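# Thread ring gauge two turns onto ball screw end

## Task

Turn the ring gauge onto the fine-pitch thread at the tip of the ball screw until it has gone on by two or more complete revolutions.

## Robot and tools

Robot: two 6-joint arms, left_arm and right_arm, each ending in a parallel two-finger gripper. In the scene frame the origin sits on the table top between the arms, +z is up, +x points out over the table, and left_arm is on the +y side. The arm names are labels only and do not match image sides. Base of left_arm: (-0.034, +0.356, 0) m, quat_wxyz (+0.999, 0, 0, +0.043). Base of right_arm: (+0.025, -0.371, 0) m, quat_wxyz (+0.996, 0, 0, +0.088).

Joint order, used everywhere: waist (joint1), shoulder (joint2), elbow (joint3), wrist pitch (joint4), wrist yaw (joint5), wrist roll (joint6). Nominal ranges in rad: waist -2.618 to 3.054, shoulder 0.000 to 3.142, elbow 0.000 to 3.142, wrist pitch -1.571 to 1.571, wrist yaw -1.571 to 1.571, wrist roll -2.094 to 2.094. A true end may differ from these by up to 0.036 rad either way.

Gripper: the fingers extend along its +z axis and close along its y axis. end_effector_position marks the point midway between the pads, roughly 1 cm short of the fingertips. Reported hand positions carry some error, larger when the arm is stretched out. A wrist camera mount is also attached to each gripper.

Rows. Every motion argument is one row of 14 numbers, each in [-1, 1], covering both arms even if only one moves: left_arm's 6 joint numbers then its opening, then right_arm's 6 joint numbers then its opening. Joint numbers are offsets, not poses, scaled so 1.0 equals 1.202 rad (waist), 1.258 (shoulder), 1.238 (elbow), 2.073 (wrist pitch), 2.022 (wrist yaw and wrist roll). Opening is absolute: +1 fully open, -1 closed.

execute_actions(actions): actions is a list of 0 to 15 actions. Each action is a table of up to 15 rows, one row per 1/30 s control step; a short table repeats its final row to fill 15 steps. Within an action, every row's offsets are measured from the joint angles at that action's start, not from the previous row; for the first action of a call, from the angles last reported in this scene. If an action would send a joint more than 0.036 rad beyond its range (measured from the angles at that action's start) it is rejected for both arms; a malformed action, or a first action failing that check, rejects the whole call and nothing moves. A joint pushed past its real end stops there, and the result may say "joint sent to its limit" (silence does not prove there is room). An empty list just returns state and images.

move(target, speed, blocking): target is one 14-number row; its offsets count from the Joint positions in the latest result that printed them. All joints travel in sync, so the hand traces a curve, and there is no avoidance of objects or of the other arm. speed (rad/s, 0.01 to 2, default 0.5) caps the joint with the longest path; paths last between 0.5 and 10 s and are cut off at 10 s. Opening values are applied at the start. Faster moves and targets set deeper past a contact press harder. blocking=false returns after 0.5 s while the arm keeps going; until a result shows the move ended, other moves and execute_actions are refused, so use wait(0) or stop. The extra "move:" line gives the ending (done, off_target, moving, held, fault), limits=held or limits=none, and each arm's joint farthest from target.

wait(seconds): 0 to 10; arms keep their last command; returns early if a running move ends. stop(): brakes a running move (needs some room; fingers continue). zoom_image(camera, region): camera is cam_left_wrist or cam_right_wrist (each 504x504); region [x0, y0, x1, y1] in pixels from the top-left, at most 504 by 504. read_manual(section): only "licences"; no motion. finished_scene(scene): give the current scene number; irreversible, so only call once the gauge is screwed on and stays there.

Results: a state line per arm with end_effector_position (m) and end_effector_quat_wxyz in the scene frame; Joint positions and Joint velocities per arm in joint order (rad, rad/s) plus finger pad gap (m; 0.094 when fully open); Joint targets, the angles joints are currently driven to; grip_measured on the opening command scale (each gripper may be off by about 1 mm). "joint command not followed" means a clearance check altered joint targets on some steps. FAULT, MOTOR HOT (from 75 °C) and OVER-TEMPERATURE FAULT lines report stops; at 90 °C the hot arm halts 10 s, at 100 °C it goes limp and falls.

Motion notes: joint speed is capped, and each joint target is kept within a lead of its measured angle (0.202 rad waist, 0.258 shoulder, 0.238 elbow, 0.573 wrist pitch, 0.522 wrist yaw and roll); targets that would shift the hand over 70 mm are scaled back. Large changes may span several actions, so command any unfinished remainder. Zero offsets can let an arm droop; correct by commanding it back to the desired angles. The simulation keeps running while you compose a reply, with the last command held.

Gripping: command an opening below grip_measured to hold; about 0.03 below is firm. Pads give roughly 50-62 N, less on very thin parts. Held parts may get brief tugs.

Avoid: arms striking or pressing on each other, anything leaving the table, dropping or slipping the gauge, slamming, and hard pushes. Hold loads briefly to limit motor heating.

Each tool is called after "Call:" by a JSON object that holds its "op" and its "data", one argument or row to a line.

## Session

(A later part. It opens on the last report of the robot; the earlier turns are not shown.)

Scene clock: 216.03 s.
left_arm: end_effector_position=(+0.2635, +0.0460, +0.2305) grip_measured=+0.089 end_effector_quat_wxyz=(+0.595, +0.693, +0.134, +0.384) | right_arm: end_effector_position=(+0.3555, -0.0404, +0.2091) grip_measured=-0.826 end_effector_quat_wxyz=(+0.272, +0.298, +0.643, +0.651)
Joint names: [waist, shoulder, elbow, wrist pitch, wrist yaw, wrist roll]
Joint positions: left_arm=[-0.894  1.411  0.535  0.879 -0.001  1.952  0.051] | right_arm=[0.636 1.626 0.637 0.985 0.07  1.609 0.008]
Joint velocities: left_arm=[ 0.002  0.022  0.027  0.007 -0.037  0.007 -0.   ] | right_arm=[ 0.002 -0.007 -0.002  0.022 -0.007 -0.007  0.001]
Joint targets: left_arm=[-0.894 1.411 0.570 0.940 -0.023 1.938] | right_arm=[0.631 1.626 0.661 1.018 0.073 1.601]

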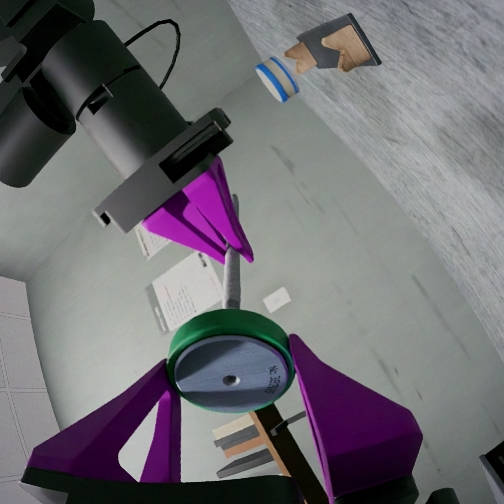

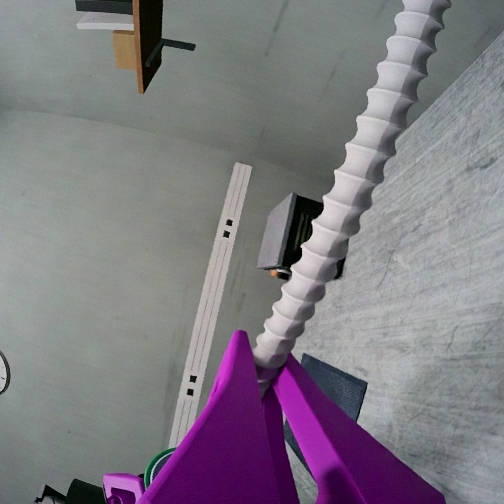

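Call:
{"op": "execute_actions", "data": {
  "actions": [
    [[0,0,0.028,0.029,0.008,-0.7,0,0,0,0.02,0.016,-0.006,-0.004,-0.9]],
    [[0,0,0.028,0.029,0,-0.7,0,0,0,0.02,0.016,0,-0.004,-0.9]],
    [[0,0,0.028,0.029,0,-0.7,0,0,0,0.02,0.016,0,-0.004,-0.9]],
    [[0,0,0.028,0.029,0,-0.1,0,0.004,0,0.02,0.016,-0.006,-0.004,-0.9],[0,0,0.028,0.029,0,-0.1,0,0.004,0,0.02,0.016,-0.006,-0.004,-0.9],[0,0,0.028,0.029,0,-0.1,0,0.008,0,0.02,0.016,-0.012,-0.004,-0.9],[0,0,0.028,0.029,0,-0.1,0,0.008,0,0.02,0.016,-0.012,-0.004,-0.9],[0,0,0.028,0.029,0,-0.1,0,0.012,0,0.02,0.016,-0.018,-0.004,-0.9],[0,0,0.028,0.029,0,-0.1,0,0.012,0,0.02,0.016,-0.018,-0.004,-0.9],[0,0,0.028,0.029,0,-0.1,0,0.016,0,0.02,0.016,-0.024,-0.004,-0.9],[0,0,0.028,0.029,0,-0.1,0,0.016,0,0.02,0.016,-0.024,-0.004,-0.9],[0,0,0.028,0.029,0,-0.1,0,0.02,0,0.02,0.016,-0.03,-0.004,-0.9]]
  ]
}}

Call:
{"op": "zoom_image", "data": {
  "camera": "cam_left_wrist",
  "region": [200,260,260,320]
}}

Call:
{"op": "execute_actions", "data": {
  "actions": [
    [[0,0,0.028,0.029,0,0.42,0,0.02,0,0.02,0.016,-0.03,-0.004,-0.9]],
    [[0,0,0.028,0.029,0,0.42,0,0.02,0,0.02,0.016,-0.03,-0.004,-0.9]],
    [[0,0,0.028,0.029,0,0.42,0,0.02,0,0.02,0.016,-0.03,-0.004,-0.9]],
    [[0,0,0.028,0.029,0,0.42,0,0.02,0,0.02,0.016,-0.03,-0.004,-0.9]],
    [[0,0,0.028,0.029,0,0.36,0,0.02,0,0.02,0.016,-0.03,-0.004,-0.9]]
  ]
}}

Call:
{"op": "zoom_image", "data": {
  "camera": "cam_left_wrist",
  "region": [200,260,260,320]
}}

Scene clock: 226.17 s.
left_arm: end_effector_position=(+0.2626, +0.0452, +0.2305) grip_measured=+0.090 end_effector_quat_wxyz=(-0.101, +0.407, -0.576, +0.701) | right_arm: end_effector_position=(+0.3551, -0.0399, +0.2091) grip_measured=-0.826 end_effector_quat_wxyz=(+0.271, +0.297, +0.644, +0.651)
Joint names: [waist, shoulder, elbow, wrist pitch, wrist yaw, wrist roll]
Joint positions: left_arm=[-0.894  1.411  0.535  0.879  0.006 -2.043  0.051] | right_arm=[0.636 1.626 0.637 0.985 0.066 1.609 0.008]
Joint velocities: left_arm=[-0.002  0.002  0.012 -0.007 -0.037 -0.066  0.001] | right_arm=[ 0.002 -0.002 -0.002  0.022 -0.007 -0.051 -0.   ]
Joint targets: left_arm=[-0.894 1.411 0.570 0.940 0.006 -2.054] | right_arm=[0.660 1.626 0.661 1.018 0.010 1.601]

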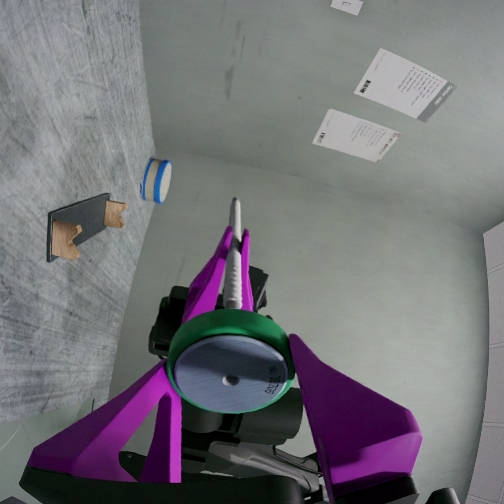

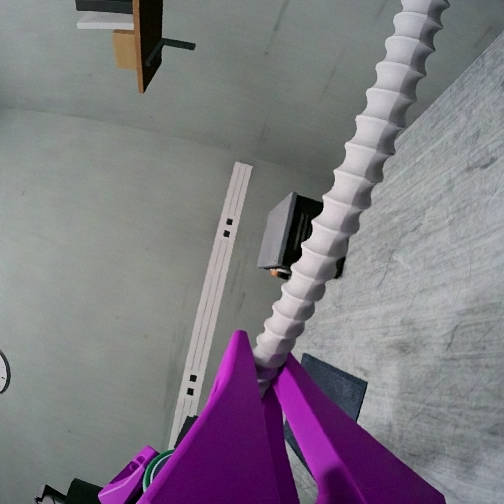

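Region (200, 260, 260, 320) of cam_left_wrist's 504x504 image, scaled by 8.400, with more detail than that image has.

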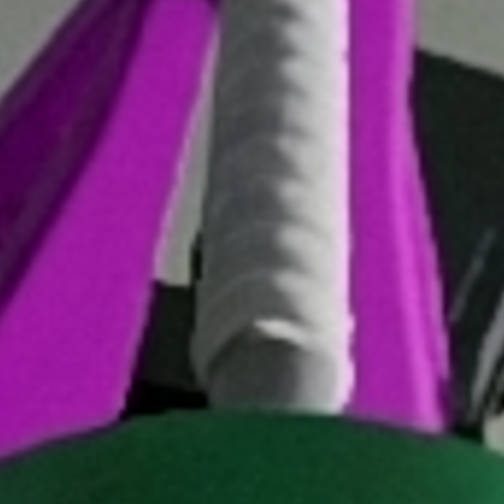

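Scene clock: 228.67 s.
left_arm: end_effector_position=(+0.2623, +0.0449, +0.2305) grip_measured=+0.090 end_effector_quat_wxyz=(+0.615, +0.686, +0.165, +0.352) | right_arm: end_effector_position=(+0.3549, -0.0398, +0.2091) grip_measured=-0.826 end_effector_quat_wxyz=(+0.271, +0.296, +0.644, +0.651)
Joint names: [waist, shoulder, elbow, wrist pitch, wrist yaw, wrist roll]
Joint positions: left_arm=[-0.894  1.411  0.535  0.879  0.008  1.854  0.051] | right_arm=[0.636 1.626 0.637 0.985 0.065 1.609 0.008]
Joint velocities: left_arm=[-0.002 -0.022  0.007 -0.007 -0.051  0.183  0.001] | right_arm=[-0.002  0.017  0.002 -0.022  0.022 -0.051 -0.   ]
Joint targets: left_arm=[-0.894 1.411 0.570 0.940 0.008 1.889] | right_arm=[0.660 1.626 0.661 1.018 0.005 1.601]

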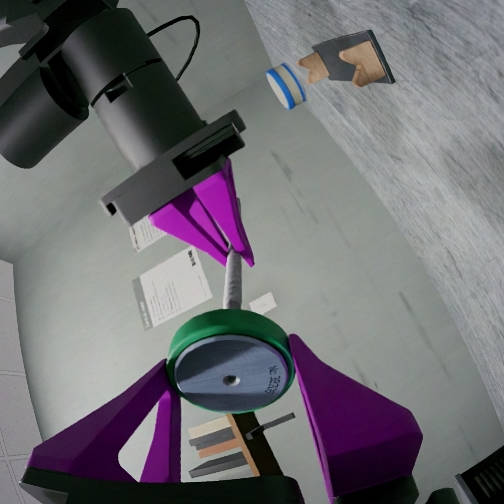

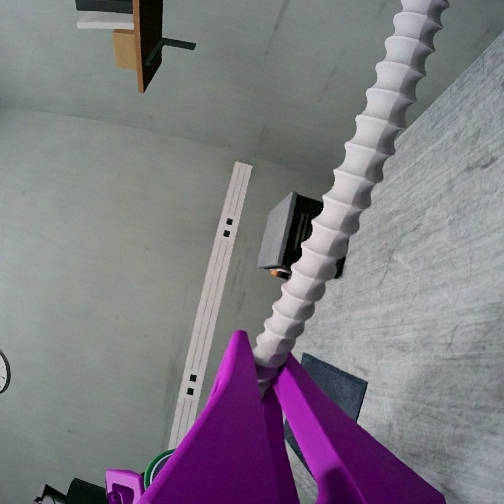

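Region (200, 260, 260, 320) of cam_left_wrist's 504x504 image, scaled by 8.400, with more detail than that image has.

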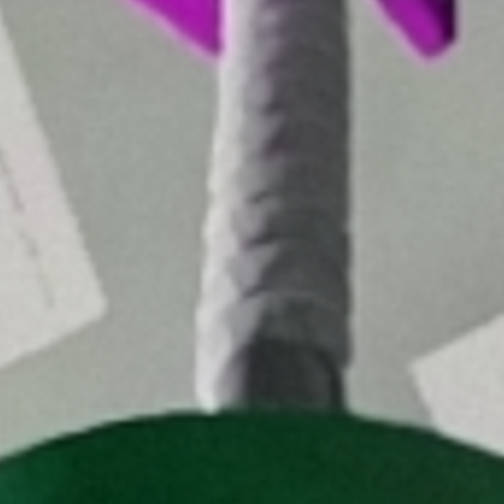

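Call:
{"op": "execute_actions", "data": {
  "actions": [
    [[0,0,0.026,0.027,0,0.03,0,0.016,-0.003,0.021,0.019,-0.024,-0.003,-0.9],[0,0,0.024,0.024,0,0.06,0,0.012,-0.006,0.022,0.022,-0.018,-0.002,-0.9],[0,0,0.022,0.021,0,0.07,0,0.008,-0.009,0.024,0.025,-0.012,-0.001,-0.9],[0,0,0.02,0.018,0,0.07,0,0.004,-0.012,0.025,0.028,-0.006,0,-0.9],[0,0,0.018,0.015,0,0.07,0,0,-0.015,0.026,0.031,0,0.002,-0.9],[0,0,0.015,0.012,0,0.07,0,0,-0.018,0.028,0.033,0,0.003,-0.9],[0,0,0.012,0.009,0,0.07,0,0,-0.02,0.029,0.035,0,0.004,-0.9],[0,0,0.01,0.006,0,0.07,0,0,-0.022,0.03,0.037,0,0.006,-0.9],[0,0,0.01,0.005,0,0.07,0,0,-0.022,0.03,0.037,0,0.006,-0.9],[0,0,0.01,0.005,0,0.07,0.06,0,-0.022,0.03,0.037,0,0.006,-0.9],[0,0,0.01,0.005,0,0.07,0.1,0,-0.022,0.03,0.037,0,0.006,-0.9],[0,0,0.01,0.005,0,0.07,0.13,0,-0.022,0.03,0.037,0,0.006,-0.9],[0,0,0.01,0.005,0,0.07,0.16,0,-0.022,0.03,0.037,0,0.006,-0.9],[0,0,0.01,0.005,0,0.07,0.19,0,-0.022,0.03,0.037,0,0.006,-0.9]],
    [[0,0,0.01,0.005,0,0,0.19,0,-0.022,0.03,0.037,0,0.006,-0.9]]
  ]
}}

Scene clock: 237.40 s.
left_arm: end_effector_position=(+0.2624, +0.0450, +0.2305) grip_measured=+0.188 end_effector_quat_wxyz=(+0.590, +0.696, +0.120, +0.392) | right_arm: end_effector_position=(+0.3555, -0.0404, +0.2108) grip_measured=-0.826 end_effector_quat_wxyz=(+0.273, +0.297, +0.641, +0.653)
Joint names: [waist, shoulder, elbow, wrist pitch, wrist yaw, wrist roll]
Joint positions: left_arm=[-0.894  1.411  0.535  0.879  0.007  1.986  0.056] | right_arm=[0.636 1.626 0.637 0.992 0.07  1.609 0.008]
Joint velocities: left_arm=[-0.007 -0.007 -0.017  0.007 -0.095  0.007  0.001] | right_arm=[ 0.002 -0.027  0.002 -0.022  0.051 -0.007 -0.001]
Joint targets: left_arm=[-0.894 1.411 0.548 0.890 0.007 1.986] | right_arm=[0.636 1.599 0.674 1.068 0.070 1.621]

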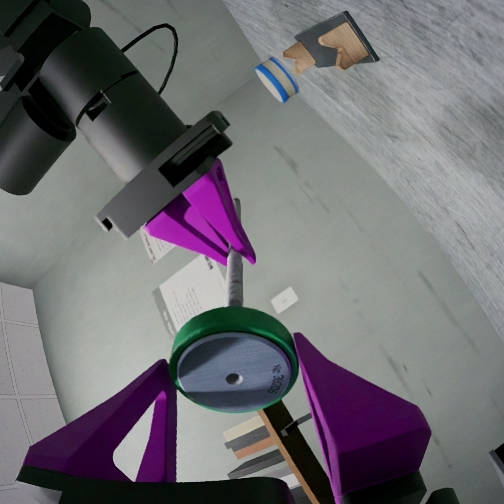

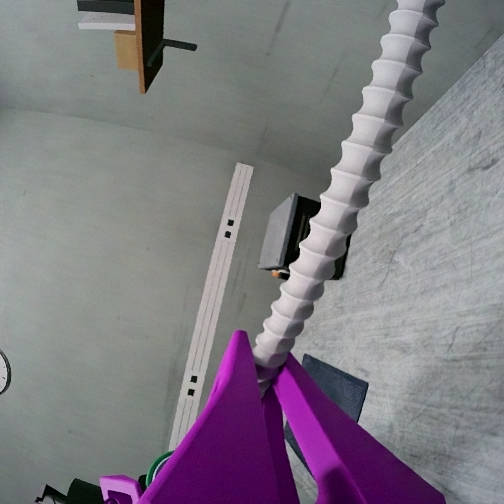

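Call:
{"op": "execute_actions", "data": {
  "actions": [
    [[0,0,0.01,0.005,0,0,0.25,0,-0.022,0.03,0.033,0,0.008,-0.9],[0,0,0.01,0.005,0,0,0.3,0,-0.022,0.03,0.033,0,0.008,-0.9],[0,0,0.01,0.005,0,0,0.37,0,-0.022,0.03,0.033,0,0.008,-0.9],[0,0,0.01,0.005,0,0,0.37,0,-0.022,0.03,0.033,0,0.008,-0.9],[0,0,0.01,0.005,0,-0.1,0.37,0,-0.022,0.03,0.033,0,0.008,-0.9],[0,0,0.01,0.005,0,-0.2,0.37,0,-0.022,0.03,0.033,0,0.008,-0.9],[0,0,0.01,0.005,0,-0.3,0.37,0,-0.022,0.03,0.033,0,0.008,-0.9],[0,0,0.01,0.005,0,-0.4,0.37,0,-0.022,0.03,0.033,0,0.008,-0.9],[0,0,0.01,0.005,0,-0.5,0.37,0,-0.022,0.03,0.033,0,0.008,-0.9]],
    [[0,0,0.01,0.005,0,-0.7,0.37,0,-0.022,0.03,0.033,0,0.008,-0.9]],
    [[0,0,0.01,0.005,0,-0.7,0.37,0,-0.022,0.03,0.033,0,0.008,-0.9]],
    [[0,0,0.01,0.005,0,-0.1,0.37,0,-0.022,0.03,0.033,0,0.008,-0.9]]
  ]
}}

Scene clock: 245.37 s.
left_arm: end_effector_position=(+0.2624, +0.0450, +0.2305) grip_measured=+0.369 end_effector_quat_wxyz=(+0.261, -0.260, +0.656, -0.658) | right_arm: end_effector_position=(+0.3555, -0.0404, +0.2108) grip_measured=-0.826 end_effector_quat_wxyz=(+0.273, +0.297, +0.641, +0.653)
Joint names: [waist, shoulder, elbow, wrist pitch, wrist yaw, wrist roll]
Joint positions: left_arm=[-0.894  1.411  0.535  0.879  0.007 -1.571  0.064] | right_arm=[0.636 1.626 0.637 0.992 0.07  1.609 0.008]
Joint velocities: left_arm=[-0.017 -0.007 -0.007 -0.051  0.007 -0.081 -0.001] | right_arm=[-0.002  0.012  0.002 -0.037  0.022 -0.081  0.001]
Joint targets: left_arm=[-0.894 1.411 0.548 0.890 0.007 -1.581] | right_arm=[0.636 1.599 0.674 1.060 0.070 1.625]

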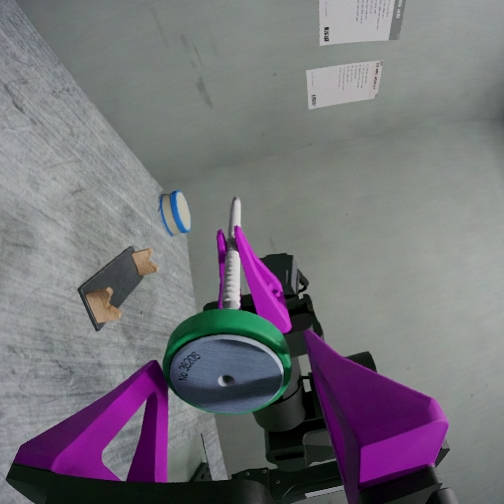

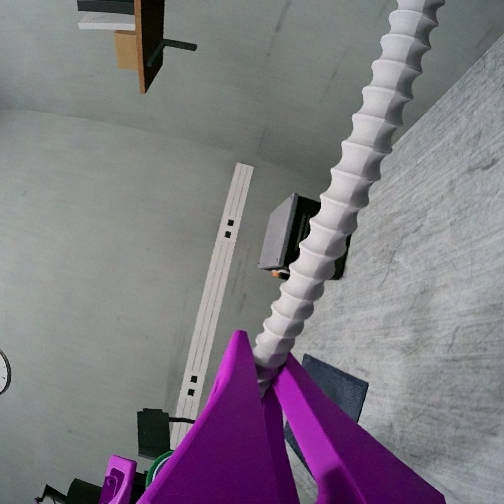

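Call:
{"op": "execute_actions", "data": {
  "actions": [
    [[0,0,0.01,0.005,0,-0.225,0.37,0,-0.022,0.03,0.033,0,0.008,-0.9],[0,0,0.01,0.005,0,-0.225,0.37,0,-0.022,0.03,0.033,0,0.008,-0.9],[0,0,0.01,0.005,0,-0.225,0.33,0,-0.022,0.03,0.033,0,0.008,-0.9],[0,0,0.012,0.007,0,-0.225,0.28,0,-0.022,0.03,0.033,0,0.008,-0.9],[0,0,0.014,0.008,0,-0.225,0.24,0,-0.022,0.03,0.033,0,0.008,-0.9],[0,0,0.016,0.009,0,-0.225,0.2,0,-0.022,0.03,0.033,0,0.008,-0.9],[0,0,0.018,0.012,0,-0.225,0.17,0,-0.022,0.03,0.033,0,0.008,-0.9],[0,0,0.02,0.016,0,-0.225,0.14,0,-0.022,0.03,0.03,0,0.006,-0.9],[0,0,0.022,0.02,0,-0.225,0.12,0,-0.02,0.028,0.026,0,0.004,-0.9],[0,0,0.024,0.023,0,-0.225,0.1,0,-0.018,0.026,0.022,0,0.002,-0.9],[0,0,0.026,0.026,0,-0.225,0.08,0,-0.016,0.024,0.018,0,0,-0.9],[0,0,0.028,0.029,0,-0.225,0.05,0,-0.014,0.022,0.014,0,0,-0.9],[0,0,0.028,0.029,0,-0.225,0.02,0,-0.012,0.02,0.01,0,0,-0.9],[0,0,0.028,0.029,0,-0.225,0,0,-0.01,0.02,0.005,0,0,-0.9],[0,0,0.028,0.029,0,-0.225,0,0,-0.01,0.02,0.001,0,0,-0.9]],
    [[0,0,0.028,0.029,0,0,0,0,-0.01,0.02,0.001,0,0,-0.9],[0,0,0.028,0.029,0,0,0,0,-0.01,0.02,0.001,0,0,-0.9],[0,0,0.028,0.029,0,0,0,0,-0.01,0.02,0.001,0,0,-0.9],[0,0,0.028,0.029,0,0,0,0,-0.01,0.02,0.001,0,0,-0.9],[0,0,0.028,0.029,0,0,0,0.002,-0.01,0.02,0.001,-0.006,0,-0.9],[0,0,0.028,0.029,0,0,0,0.005,-0.01,0.02,0.001,-0.012,0,-0.9],[0,0,0.028,0.029,0,0,0,0.009,-0.01,0.02,0.001,-0.018,0,-0.9],[0,0,0.028,0.029,0,0,0,0.013,-0.01,0.02,0.001,-0.024,0,-0.9],[0,0,0.028,0.029,0,0,0,0.017,-0.01,0.02,0.001,-0.028,0,-0.9],[0,0,0.028,0.029,0,0,0,0.02,-0.01,0.02,0.001,-0.032,0,-0.9]]
  ]
}}

Call:
{"op": "zoom_image", "data": {
  "camera": "cam_left_wrist",
  "region": [200,260,260,320]
}}

Scene clock: 255.23 s.
left_arm: end_effector_position=(+0.2623, +0.0450, +0.2315) grip_measured=+0.087 end_effector_quat_wxyz=(-0.113, +0.395, -0.583, +0.701) | right_arm: end_effector_position=(+0.3549, -0.0397, +0.2095) grip_measured=-0.826 end_effector_quat_wxyz=(+0.271, +0.296, +0.643, +0.652)
Joint names: [waist, shoulder, elbow, wrist pitch, wrist yaw, wrist roll]
Joint positions: left_arm=[-0.894  1.411  0.535  0.883  0.008 -2.007  0.051] | right_arm=[0.636 1.626 0.637 0.987 0.065 1.609 0.008]
Joint velocities: left_arm=[-0.017 -0.017  0.012 -0.022  0.022 -0.022 -0.   ] | right_arm=[-0.007  0.007  0.007  0.066  0.007  0.007  0.001]
Joint targets: left_arm=[-0.894 1.411 0.570 0.943 0.008 -2.007] | right_arm=[0.660 1.614 0.661 0.992 0.006 1.609]

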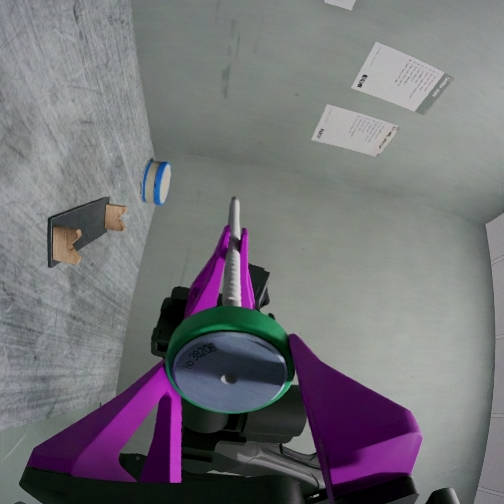

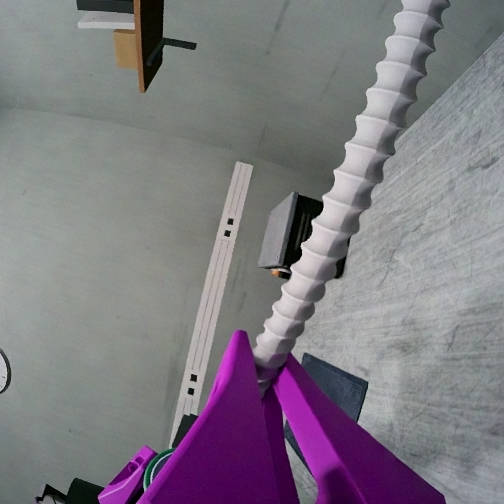

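Region (200, 260, 260, 320) of cam_left_wrist's 504x504 image, scaled by 8.400, with more detail than that image has.

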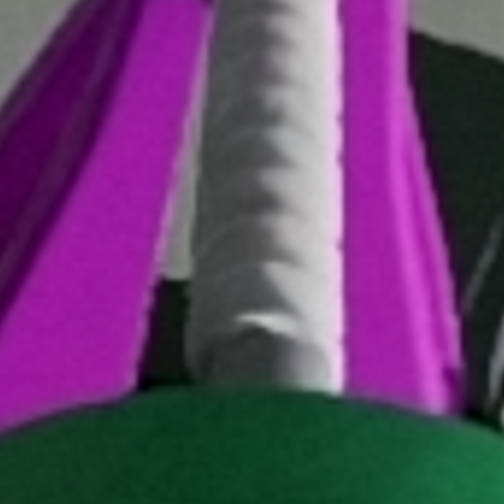

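Call:
{"op": "execute_actions", "data": {
  "actions": [
    [[0,0,0.026,0.018,0,0.42,0,0.02,-0.01,0.02,0.016,-0.031,0,-0.9]],
    [[0,0,0.026,0.02,0,0.42,0,0.02,-0.01,0.02,0.016,-0.031,0,-0.9]],
    [[0,0,0.026,0.02,0,0.42,0,0.02,-0.01,0.02,0.016,-0.031,0,-0.9]],
    [[0,0,0.026,0.02,0,0.42,0,0.02,-0.01,0.02,0.016,-0.031,0,-0.9]],
    [[0,0,0.026,0.02,0,0.42,0,0.02,-0.01,0.02,0.016,-0.031,0,-0.9]]
  ]
}}

Call:
{"op": "zoom_image", "data": {
  "camera": "cam_left_wrist",
  "region": [200,260,260,320]
}}

Scene clock: 260.93 s.
left_arm: end_effector_position=(+0.2622, +0.0449, +0.2311) grip_measured=+0.087 end_effector_quat_wxyz=(+0.588, +0.696, +0.113, +0.397) | right_arm: end_effector_position=(+0.3543, -0.0391, +0.2101) grip_measured=-0.826 end_effector_quat_wxyz=(+0.269, +0.295, +0.643, +0.654)
Joint names: [waist, shoulder, elbow, wrist pitch, wrist yaw, wrist roll]
Joint positions: left_arm=[-0.894  1.411  0.535  0.882  0.009  2.005  0.051] | right_arm=[0.636 1.626 0.637 0.989 0.06  1.611 0.008]
Joint velocities: left_arm=[-0.007  0.002  0.007 -0.022  0.051  0.256  0.001] | right_arm=[-0.002 -0.007 -0.002  0.037  0.051 -0.022 -0.001]
Joint targets: left_arm=[-0.894 1.411 0.568 0.923 0.009 2.048] | right_arm=[0.660 1.614 0.661 1.022 -0.002 1.611]

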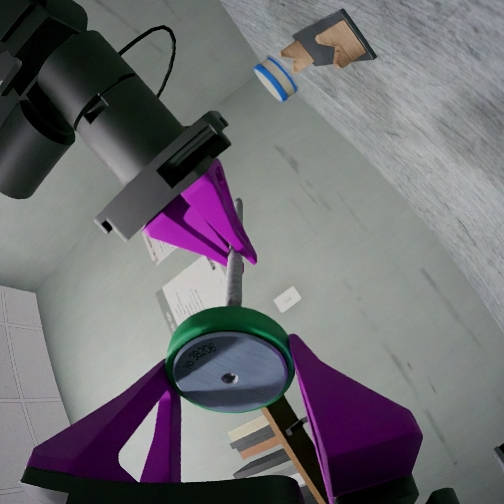

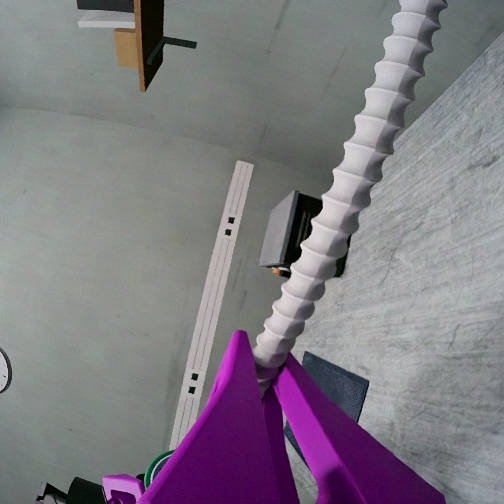

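Region (200, 260, 260, 320) of cam_left_wrist's 504x504 image, scaled by 8.400, with more detail than that image has.

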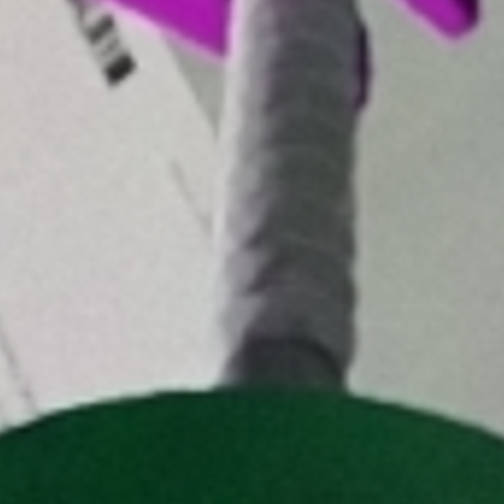

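Call:
{"op": "execute_actions", "data": {
  "actions": [
    [[0,0,0.024,0.018,0,0,0,0.015,-0.012,0.022,0.019,-0.022,0.001,-0.9],[0,0,0.022,0.016,0,0,0,0.01,-0.014,0.024,0.022,-0.015,0.002,-0.9],[0,0,0.02,0.014,0,0,0,0.005,-0.016,0.025,0.025,-0.008,0.003,-0.9],[0,0,0.017,0.011,0,0,0,0,-0.018,0.026,0.028,0,0.004,-0.9],[0,0,0.014,0.008,0,0,0,0,-0.02,0.028,0.031,0,0.006,-0.9],[0,0,0.01,0.005,0,0,0,0,-0.022,0.03,0.034,0,0.008,-0.9],[0,0,0.01,0.005,0,0,0.06,0,-0.022,0.03,0.034,0,0.008,-0.9],[0,0,0.01,0.005,0,0,0.12,0,-0.022,0.03,0.034,0,0.008,-0.9],[0,0,0.01,0.005,0,0,0.2,0,-0.022,0.03,0.034,0,0.008,-0.9],[0,0,0.01,0.005,0,0,0.3,0,-0.022,0.03,0.034,0,0.008,-0.9],[0,0,0.01,0.005,0,0,0.37,0,-0.022,0.03,0.034,0,0.008,-0.9]],
    [[0,0,0.01,-0.008,0,-0.7,0.37,0,-0.022,0.03,0.034,0,0.008,-0.9]],
    [[0,0,0.01,0,0,-0.7,0.37,0,-0.022,0.03,0.034,0,0.008,-0.9]],
    [[0,0,0.01,0,0,-0.5,0.37,0,-0.022,0.03,0.034,0,0.008,-0.9]]
  ]
}}

Scene clock: 269.67 s.
left_arm: end_effector_position=(+0.2622, +0.0449, +0.2307) grip_measured=+0.369 end_effector_quat_wxyz=(+0.297, -0.223, +0.669, -0.643) | right_arm: end_effector_position=(+0.3548, -0.0396, +0.2104) grip_measured=-0.826 end_effector_quat_wxyz=(+0.270, +0.296, +0.642, +0.654)
Joint names: [waist, shoulder, elbow, wrist pitch, wrist yaw, wrist roll]
Joint positions: left_arm=[-0.894  1.411  0.535  0.88   0.009 -1.46   0.064] | right_arm=[0.636 1.626 0.637 0.99  0.064 1.611 0.008]
Joint velocities: left_arm=[ 0.007 -0.002 -0.002  0.022  0.051 -0.374 -0.001] | right_arm=[-0.022  0.007  0.007 -0.051 -0.007 -0.051 -0.001]
Joint targets: left_arm=[-0.894 1.411 0.548 0.880 0.009 -1.519] | right_arm=[0.636 1.599 0.674 1.061 0.064 1.627]

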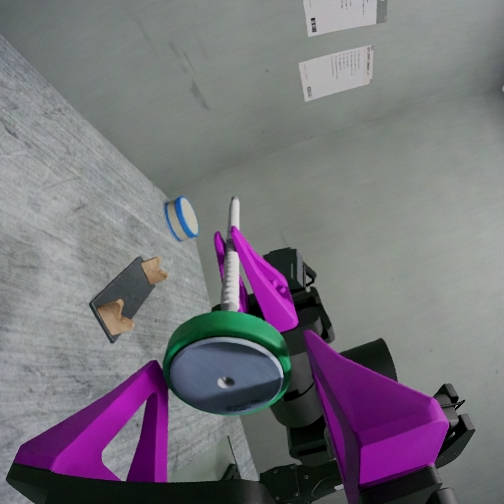

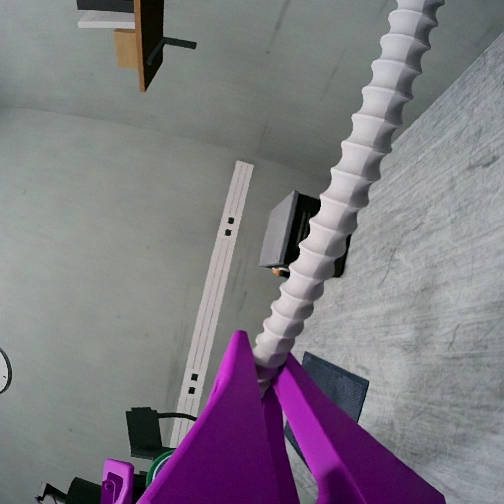

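Call:
{"op": "execute_actions", "data": {
  "actions": [
    [[0,0,0.01,0,0,-0.1,0.37,0,-0.022,0.03,0.034,0,0.011,-0.9],[0,0,0.01,0,0,-0.15,0.37,0,-0.022,0.03,0.034,0,0.014,-0.9],[0,0,0.01,0,0,-0.2,0.37,0,-0.022,0.03,0.034,0,0.017,-0.9],[0,0,0.01,0,0,-0.25,0.37,0,-0.022,0.03,0.034,0,0.019,-0.9],[0,0,0.01,0,0,-0.285,0.37,0,-0.022,0.03,0.034,0,0.021,-0.9],[0,0,0.01,0,0,-0.285,0.37,0,-0.022,0.03,0.034,0,0.024,-0.9]]
  ]
}}

Scene clock: 274.37 s.
left_arm: end_effector_position=(+0.2622, +0.0449, +0.2307) grip_measured=+0.369 end_effector_quat_wxyz=(-0.113, +0.395, -0.585, +0.700) | right_arm: end_effector_position=(+0.3548, -0.0396, +0.2104) grip_measured=-0.826 end_effector_quat_wxyz=(+0.264, +0.302, +0.639, +0.656)
Joint names: [waist, shoulder, elbow, wrist pitch, wrist yaw, wrist roll]
Joint positions: left_arm=[-0.894  1.411  0.535  0.88   0.009 -2.004  0.064] | right_arm=[0.636 1.626 0.637 0.99  0.064 1.63  0.008]
Joint velocities: left_arm=[-0.002 -0.002 -0.002 -0.022  0.037 -0.227  0.   ] | right_arm=[ 0.012 -0.002 -0.017  0.022 -0.022  0.007 -0.   ]
Joint targets: left_arm=[-0.894 1.411 0.548 0.880 0.009 -2.036] | right_arm=[0.636 1.599 0.674 1.061 0.064 1.660]

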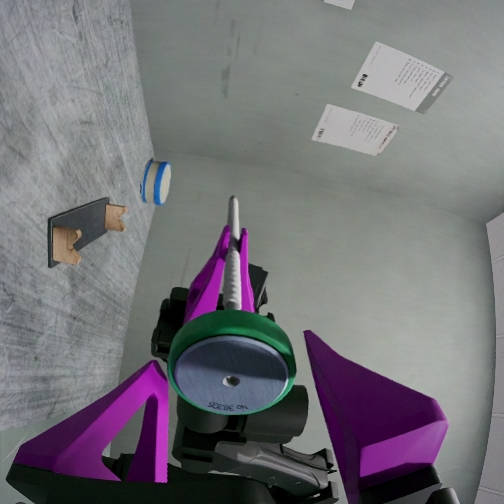

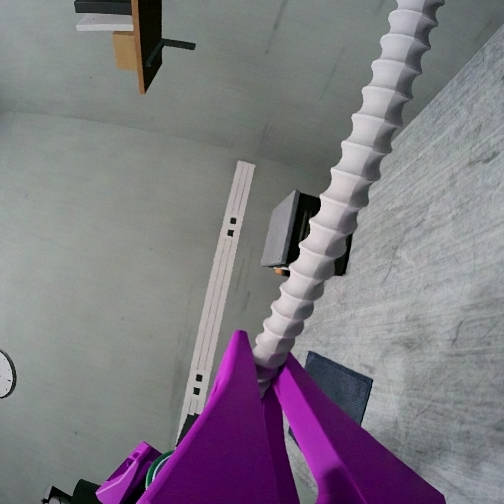

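Call:
{"op": "execute_actions", "data": {
  "actions": [
    [[0,0,0.01,0,0,-0.01,0.3,0,-0.022,0.03,0.034,0,0.012,-0.9],[0,0,0.01,0,0,-0.01,0.24,0,-0.022,0.03,0.034,0,0.012,-0.9],[0,0,0.01,0,0,-0.01,0.19,0,-0.022,0.03,0.034,0,0.012,-0.9],[0,0,0.01,0,0,-0.01,0.15,0,-0.022,0.03,0.034,0,0.012,-0.9],[0,0,0.01,0,0,-0.01,0.12,0,-0.022,0.03,0.034,0,0.012,-0.9],[0,0,0.01,0,0,-0.01,0.1,0,-0.022,0.03,0.034,0,0.012,-0.9],[0,0,0.01,0,0,-0.01,0.08,0,-0.022,0.03,0.034,0,0.012,-0.9],[0,0,0.01,0,0,-0.01,0.05,0,-0.022,0.03,0.034,0,0.012,-0.9],[0,0,0.01,0,0,-0.01,0.02,0,-0.022,0.03,0.034,0,0.012,-0.9],[0,0,0.01,0,0,-0.01,0,0,-0.022,0.03,0.034,0,0.012,-0.9],[0,0,0.01,0,0,-0.01,0,0,-0.022,0.03,0.034,0,0.012,-0.9],[0,0,0.01,0,0,-0.01,0,0.005,-0.022,0.03,0.034,-0.006,0.012,-0.9],[0,0,0.01,0,0,-0.01,0,0.01,-0.022,0.03,0.034,-0.012,0.012,-0.9],[0,0,0.01,0,0,-0.01,0,0.015,-0.022,0.03,0.034,-0.018,0.012,-0.9],[0,0,0.01,0,0,-0.01,0,0.02,-0.022,0.03,0.034,-0.024,0.012,-0.9]],
    [[0,0,0.01,0,0,0,0,0.022,-0.022,0.03,0.034,-0.028,0.012,-0.9]]
  ]
}}

Call:
{"op": "zoom_image", "data": {
  "camera": "cam_left_wrist",
  "region": [200,260,260,320]
}}

Call:
{"op": "execute_actions", "data": {
  "actions": [
    [[0,0,0.01,0,0,0.42,0,0.022,-0.022,0.03,0.034,-0.028,0.012,-0.9]],
    [[0,0,0.01,0,0,0.42,0,0.022,-0.022,0.03,0.034,-0.028,0.012,-0.9]],
    [[0,0,0.01,0,0,0.42,0,0.022,-0.022,0.03,0.034,-0.028,0.012,-0.9]],
    [[0,0,0.01,0,0,0.42,0,0.022,-0.022,0.03,0.034,-0.028,0.012,-0.9]],
    [[0,0,0.01,0,0,0.42,0,0.022,-0.022,0.03,0.034,-0.028,0.012,-0.9]]
  ]
}}

Call:
{"op": "zoom_image", "data": {
  "camera": "cam_left_wrist",
  "region": [200,260,260,320]
}}

Scene clock: 284.40 s.
left_arm: end_effector_position=(+0.2622, +0.0449, +0.2307) grip_measured=+0.087 end_effector_quat_wxyz=(-0.103, +0.403, -0.579, +0.701) | right_arm: end_effector_position=(+0.3541, -0.0389, +0.2104) grip_measured=-0.826 end_effector_quat_wxyz=(+0.262, +0.301, +0.640, +0.657)
Joint names: [waist, shoulder, elbow, wrist pitch, wrist yaw, wrist roll]
Joint positions: left_arm=[-0.894  1.411  0.535  0.88   0.009 -2.033  0.051] | right_arm=[0.637 1.626 0.637 0.99  0.062 1.632 0.008]
Joint velocities: left_arm=[-0.012  0.002 -0.002  0.037  0.095  0.007  0.   ] | right_arm=[ 0.012 -0.012 -0.007 -0.037 -0.051 -0.022  0.001]
Joint targets: left_arm=[-0.894 1.411 0.548 0.880 0.009 -2.033] | right_arm=[0.663 1.599 0.674 1.061 0.005 1.656]

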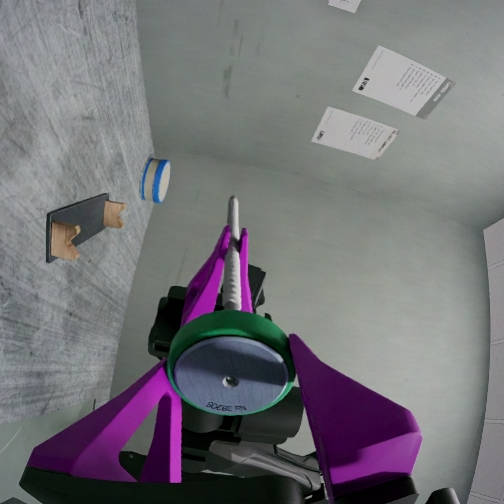

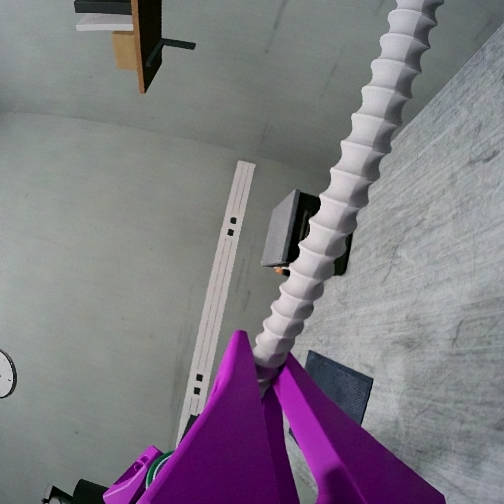

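Region (200, 260, 260, 320) of cam_left_wrist's 504x504 image, scaled by 8.400, with more detail than that image has.

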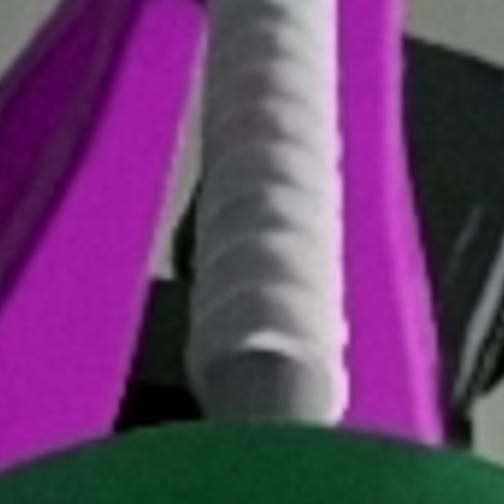

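Scene clock: 286.90 s.
left_arm: end_effector_position=(+0.2621, +0.0448, +0.2307) grip_measured=+0.087 end_effector_quat_wxyz=(+0.594, +0.694, +0.124, +0.387) | right_arm: end_effector_position=(+0.3537, -0.0385, +0.2101) grip_measured=-0.826 end_effector_quat_wxyz=(+0.261, +0.301, +0.640, +0.657)
Joint names: [waist, shoulder, elbow, wrist pitch, wrist yaw, wrist roll]
Joint positions: left_arm=[-0.894  1.411  0.535  0.88   0.009  1.972  0.051] | right_arm=[0.638 1.626 0.637 0.989 0.061 1.632 0.008]
Joint velocities: left_arm=[-0.002 -0.002  0.007  0.095 -0.037  0.271  0.001] | right_arm=[-0.002  0.007 -0.002 -0.066 -0.022  0.081 -0.   ]
Joint targets: left_arm=[-0.894 1.411 0.548 0.880 0.009 2.016] | right_arm=[0.664 1.599 0.674 1.059 0.005 1.656]

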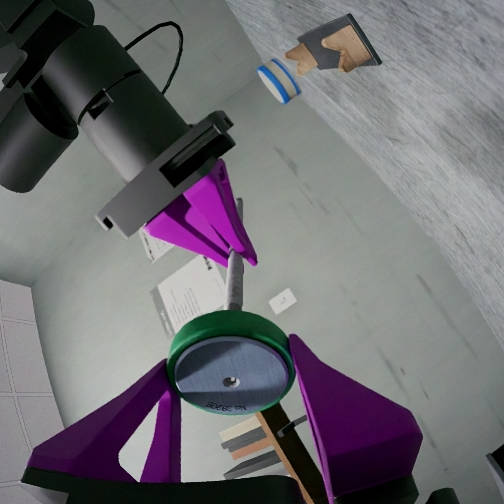

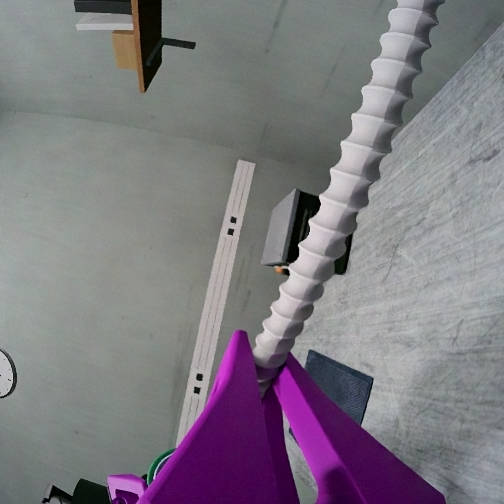

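Region (200, 260, 260, 320) of cam_left_wrist's 504x504 image, scaled by 8.400, with more detail than that image has.

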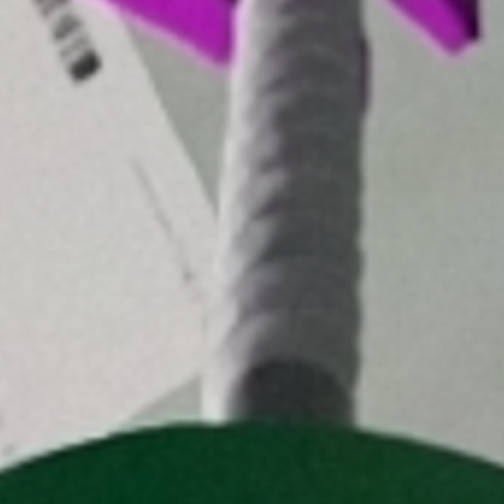

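Call:
{"op": "execute_actions", "data": {
  "actions": [
    [[0,0,0.01,0,0,-0.0,0,0.015,-0.022,0.03,0.034,-0.02,0.012,-0.9],[0,0,0.01,0,0,0,0,0.008,-0.022,0.03,0.034,-0.01,0.012,-0.9],[0,0,0.01,0,0,0,0,0,-0.022,0.03,0.034,0,0.012,-0.9],[0,0,0.01,0,0,0,0,0,-0.022,0.03,0.034,0,0.012,-0.9],[0,0,0.01,0,0,0,0.06,0,-0.022,0.03,0.034,0,0.012,-0.9],[0,0,0.01,0,0,0,0.12,0,-0.022,0.03,0.034,0,0.012,-0.9],[0,0,0.01,0,0,0,0.2,0,-0.022,0.03,0.034,0,0.012,-0.9],[0,0,0.01,0,0,0,0.3,0,-0.022,0.03,0.034,0,0.012,-0.9],[0,0,0.01,0,0,0,0.35,0,-0.022,0.03,0.034,0,0.012,-0.9],[0,0,0.01,0,0,0,0.35,0,-0.022,0.03,0.034,0,0.012,-0.9],[0,0,0.01,0,0,-0.1,0.35,0,-0.022,0.03,0.036,0,0.012,-0.9],[0,0,0.01,0,0,-0.2,0.35,0,-0.022,0.03,0.038,0,0.012,-0.9]],
    [[0,0,0.01,0,0,-0.7,0.35,0,-0.022,0.03,0.039,0,0.012,-0.9]],
    [[0,0,0.01,0,0,-0.7,0.35,0,-0.022,0.03,0.035,0,0.012,-0.9]],
    [[0,0,0.01,0,0,-0.5,0.35,0,-0.022,0.03,0.035,0,0.012,-0.9]]
  ]
}}

Scene clock: 294.93 s.
left_arm: end_effector_position=(+0.2621, +0.0448, +0.2307) grip_measured=+0.349 end_effector_quat_wxyz=(+0.202, -0.316, +0.631, -0.679) | right_arm: end_effector_position=(+0.3541, -0.0389, +0.2101) grip_measured=-0.826 end_effector_quat_wxyz=(+0.263, +0.302, +0.640, +0.656)
Joint names: [waist, shoulder, elbow, wrist pitch, wrist yaw, wrist roll]
Joint positions: left_arm=[-0.894  1.411  0.535  0.88   0.009 -1.747  0.063] | right_arm=[0.638 1.626 0.637 0.989 0.065 1.632 0.008]
Joint velocities: left_arm=[ 0.002 -0.012  0.002 -0.007 -0.051 -0.315 -0.001] | right_arm=[-0.017  0.022 -0.017 -0.022 -0.022 -0.051 -0.   ]
Joint targets: left_arm=[-0.894 1.411 0.548 0.880 0.009 -1.806] | right_arm=[0.638 1.599 0.674 1.061 0.065 1.656]

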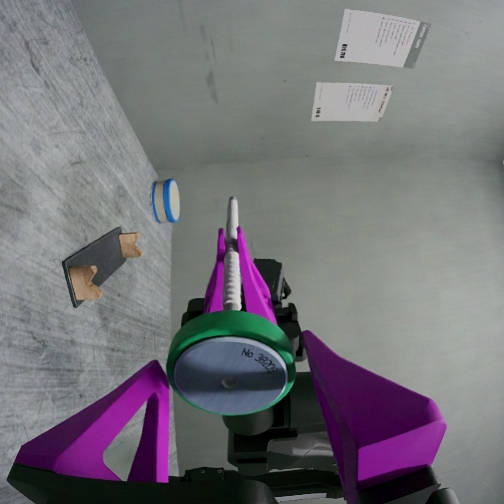

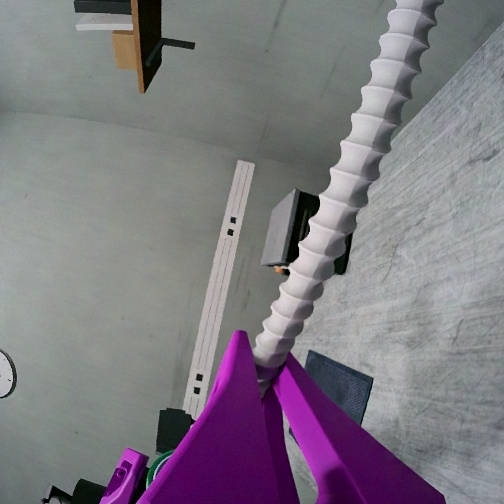

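Call:
{"op": "execute_actions", "data": {
  "actions": [
    [[0,0,0.01,0,0,-0.145,0.35,0,-0.022,0.03,0.035,0,0.012,-0.9],[0,0,0.01,0,0,-0.145,0.32,0,-0.022,0.03,0.035,0,0.012,-0.9],[0,0,0.01,0,0,-0.145,0.28,0,-0.022,0.03,0.035,0,0.012,-0.9],[0,0,0.01,0,0,-0.145,0.24,0,-0.022,0.03,0.035,0,0.012,-0.9],[0,0,0.01,0,0,-0.145,0.2,0,-0.022,0.03,0.035,0,0.012,-0.9],[0,0,0.01,0,0,-0.145,0.17,0,-0.022,0.03,0.035,0,0.012,-0.9],[0,0,0.01,0,0,-0.145,0.14,0,-0.022,0.03,0.035,0,0.012,-0.9],[0,0,0.01,0,0,-0.145,0.12,0,-0.022,0.03,0.035,0,0.012,-0.9],[0,0,0.01,0,0,-0.145,0.1,0,-0.022,0.03,0.035,0,0.012,-0.9],[0,0,0.01,0,0,-0.145,0.08,0,-0.022,0.03,0.035,0,0.012,-0.9],[0,0,0.01,0,0,-0.145,0.05,0,-0.022,0.03,0.035,0,0.012,-0.9],[0,0,0.01,0,0,-0.145,0.02,0,-0.022,0.03,0.035,0,0.012,-0.9],[0,0,0.01,0,0,-0.145,0,0,-0.022,0.03,0.035,0,0.012,-0.9]],
    [[0,0,0.01,0,0,0,0,0.005,-0.022,0.03,0.035,-0.007,0.012,-0.9],[0,0,0.01,0,0,0,0,0.01,-0.022,0.03,0.035,-0.014,0.012,-0.9],[0,0,0.01,0,0,0.1,0,0.016,-0.022,0.03,0.035,-0.022,0.012,-0.9],[0,0,0.01,0,0,0.2,0,0.016,-0.022,0.03,0.035,-0.022,0.012,-0.9],[0,0,0.01,0,0,0.3,0,0.016,-0.022,0.03,0.035,-0.022,0.012,-0.9],[0,0,0.01,0,0,0.4,0,0.016,-0.022,0.03,0.035,-0.022,0.012,-0.9]],
    [[0,0,0.01,0,0,0.44,0,0.016,-0.022,0.03,0.035,-0.022,0.012,-0.9]],
    [[0,0,0.01,0,0,0.44,0,0.016,-0.022,0.03,0.035,-0.022,0.012,-0.9]],
    [[0,0,0.01,0,0,0.42,0,0.016,-0.022,0.03,0.035,-0.022,0.012,-0.9]],
    [[0,0,0.01,0,0,0.4,0,0.016,-0.022,0.03,0.035,-0.022,0.012,-0.9]]
  ]
}}

Call:
{"op": "zoom_image", "data": {
  "camera": "cam_left_wrist",
  "region": [200,260,260,320]
}}

Call:
{"op": "execute_actions", "data": {
  "actions": [
    [[0,0,0.01,0,0,0.02,0,0.012,-0.022,0.03,0.035,-0.016,0.012,-0.9],[0,0,0.01,0,0,0.02,0,0.006,-0.022,0.03,0.035,-0.008,0.012,-0.9],[0,0,0.01,0,0,0.02,0,0,-0.022,0.03,0.035,0,0.012,-0.9],[0,0,0.01,0,0,0.02,0,0,-0.022,0.03,0.035,0,0.012,-0.9],[0,0,0.01,0,0,0.02,0.06,0,-0.022,0.03,0.035,0,0.012,-0.9],[0,0,0.01,0,0,0.02,0.12,0,-0.022,0.03,0.035,0,0.012,-0.9],[0,0,0.01,0,0,0.02,0.2,0,-0.022,0.03,0.035,0,0.012,-0.9],[0,0,0.01,0,0,0.02,0.3,0,-0.022,0.03,0.035,0,0.012,-0.9],[0,0,0.01,0,0,0.02,0.35,0,-0.022,0.03,0.035,0,0.012,-0.9],[0,0,0.01,0,0,0.02,0.35,0,-0.022,0.03,0.035,0,0.012,-0.9],[0,0,0.01,0,0,-0.1,0.35,0,-0.022,0.03,0.035,0,0.012,-0.9],[0,0,0.01,0,0,-0.2,0.35,0,-0.022,0.03,0.035,0,0.012,-0.9]],
    [[0,0,0.01,0,0,-0.7,0.35,0,-0.022,0.03,0.035,0,0.012,-0.9]],
    [[0,0,0.01,0,0,-0.7,0.35,0,-0.022,0.03,0.035,0,0.012,-0.9]],
    [[0,0,0.01,0,0,-0.5,0.35,0,-0.022,0.03,0.035,0,0.012,-0.9]]
  ]
}}

Scene clock: 308.80 s.
left_arm: end_effector_position=(+0.2621, +0.0447, +0.2307) grip_measured=+0.087 end_effector_quat_wxyz=(+0.600, +0.692, +0.135, +0.377) | right_arm: end_effector_position=(+0.3532, -0.0380, +0.2101) grip_measured=-0.826 end_effector_quat_wxyz=(+0.260, +0.300, +0.641, +0.657)
Joint names: [waist, shoulder, elbow, wrist pitch, wrist yaw, wrist roll]
Joint positions: left_arm=[-0.894  1.411  0.535  0.88   0.01   1.94   0.051] | right_arm=[0.638 1.626 0.637 0.989 0.058 1.632 0.008]
Joint velocities: left_arm=[-0.022 -0.007 -0.002 -0.051 -0.022  0.154 -0.001] | right_arm=[-0.007  0.017  0.007 -0.037  0.066  0.037  0.   ]
Joint targets: left_arm=[-0.894 1.411 0.548 0.880 0.010 1.981] | right_arm=[0.658 1.599 0.674 1.061 0.015 1.656]

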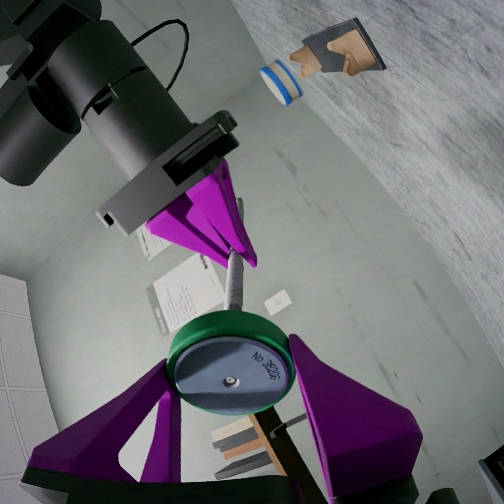

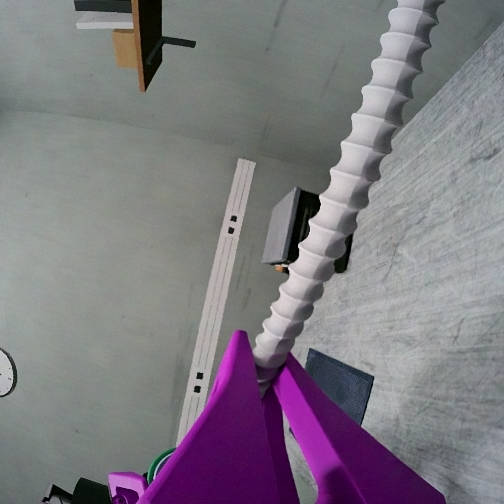

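Region (200, 260, 260, 320) of cam_left_wrist's 504x504 image, scaled by 8.400, with more detail than that image has.

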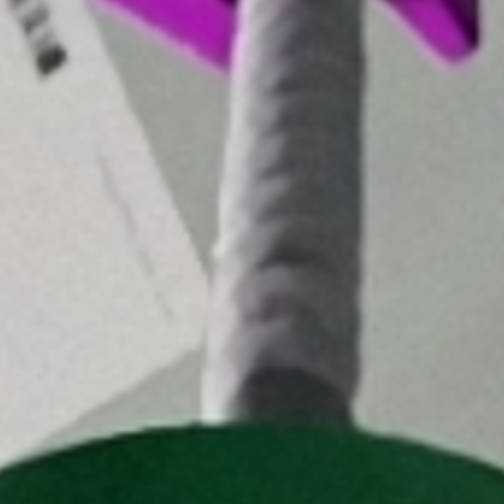

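Scene clock: 310.80 s.
left_arm: end_effector_position=(+0.2621, +0.0447, +0.2307) grip_measured=+0.349 end_effector_quat_wxyz=(+0.193, -0.325, +0.626, -0.682) | right_arm: end_effector_position=(+0.3534, -0.0382, +0.2101) grip_measured=-0.826 end_effector_quat_wxyz=(+0.261, +0.301, +0.640, +0.657)
Joint names: [waist, shoulder, elbow, wrist pitch, wrist yaw, wrist roll]
Joint positions: left_arm=[-0.894  1.411  0.535  0.88   0.01  -1.774  0.063] | right_arm=[0.638 1.626 0.637 0.989 0.06  1.632 0.008]
Joint velocities: left_arm=[ 0.032 -0.007  0.022 -0.007 -0.037 -0.374 -0.001] | right_arm=[ 0.007  0.002  0.007 -0.007 -0.007 -0.037 -0.001]
Joint targets: left_arm=[-0.894 1.411 0.548 0.880 0.010 -1.832] | right_arm=[0.638 1.599 0.674 1.061 0.060 1.656]

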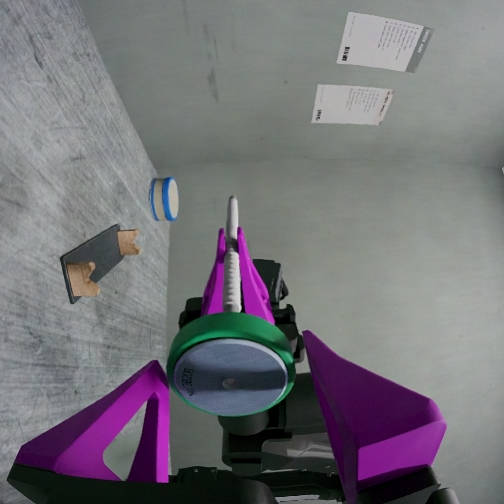

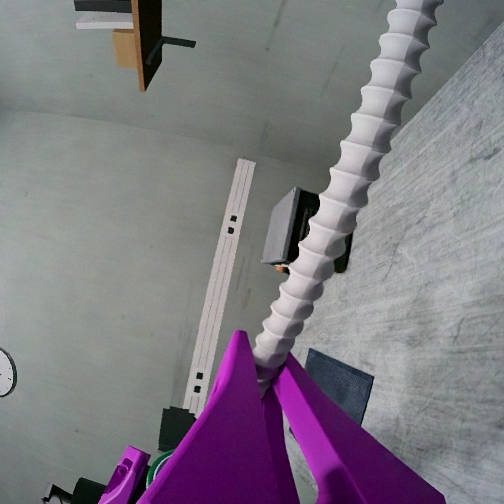

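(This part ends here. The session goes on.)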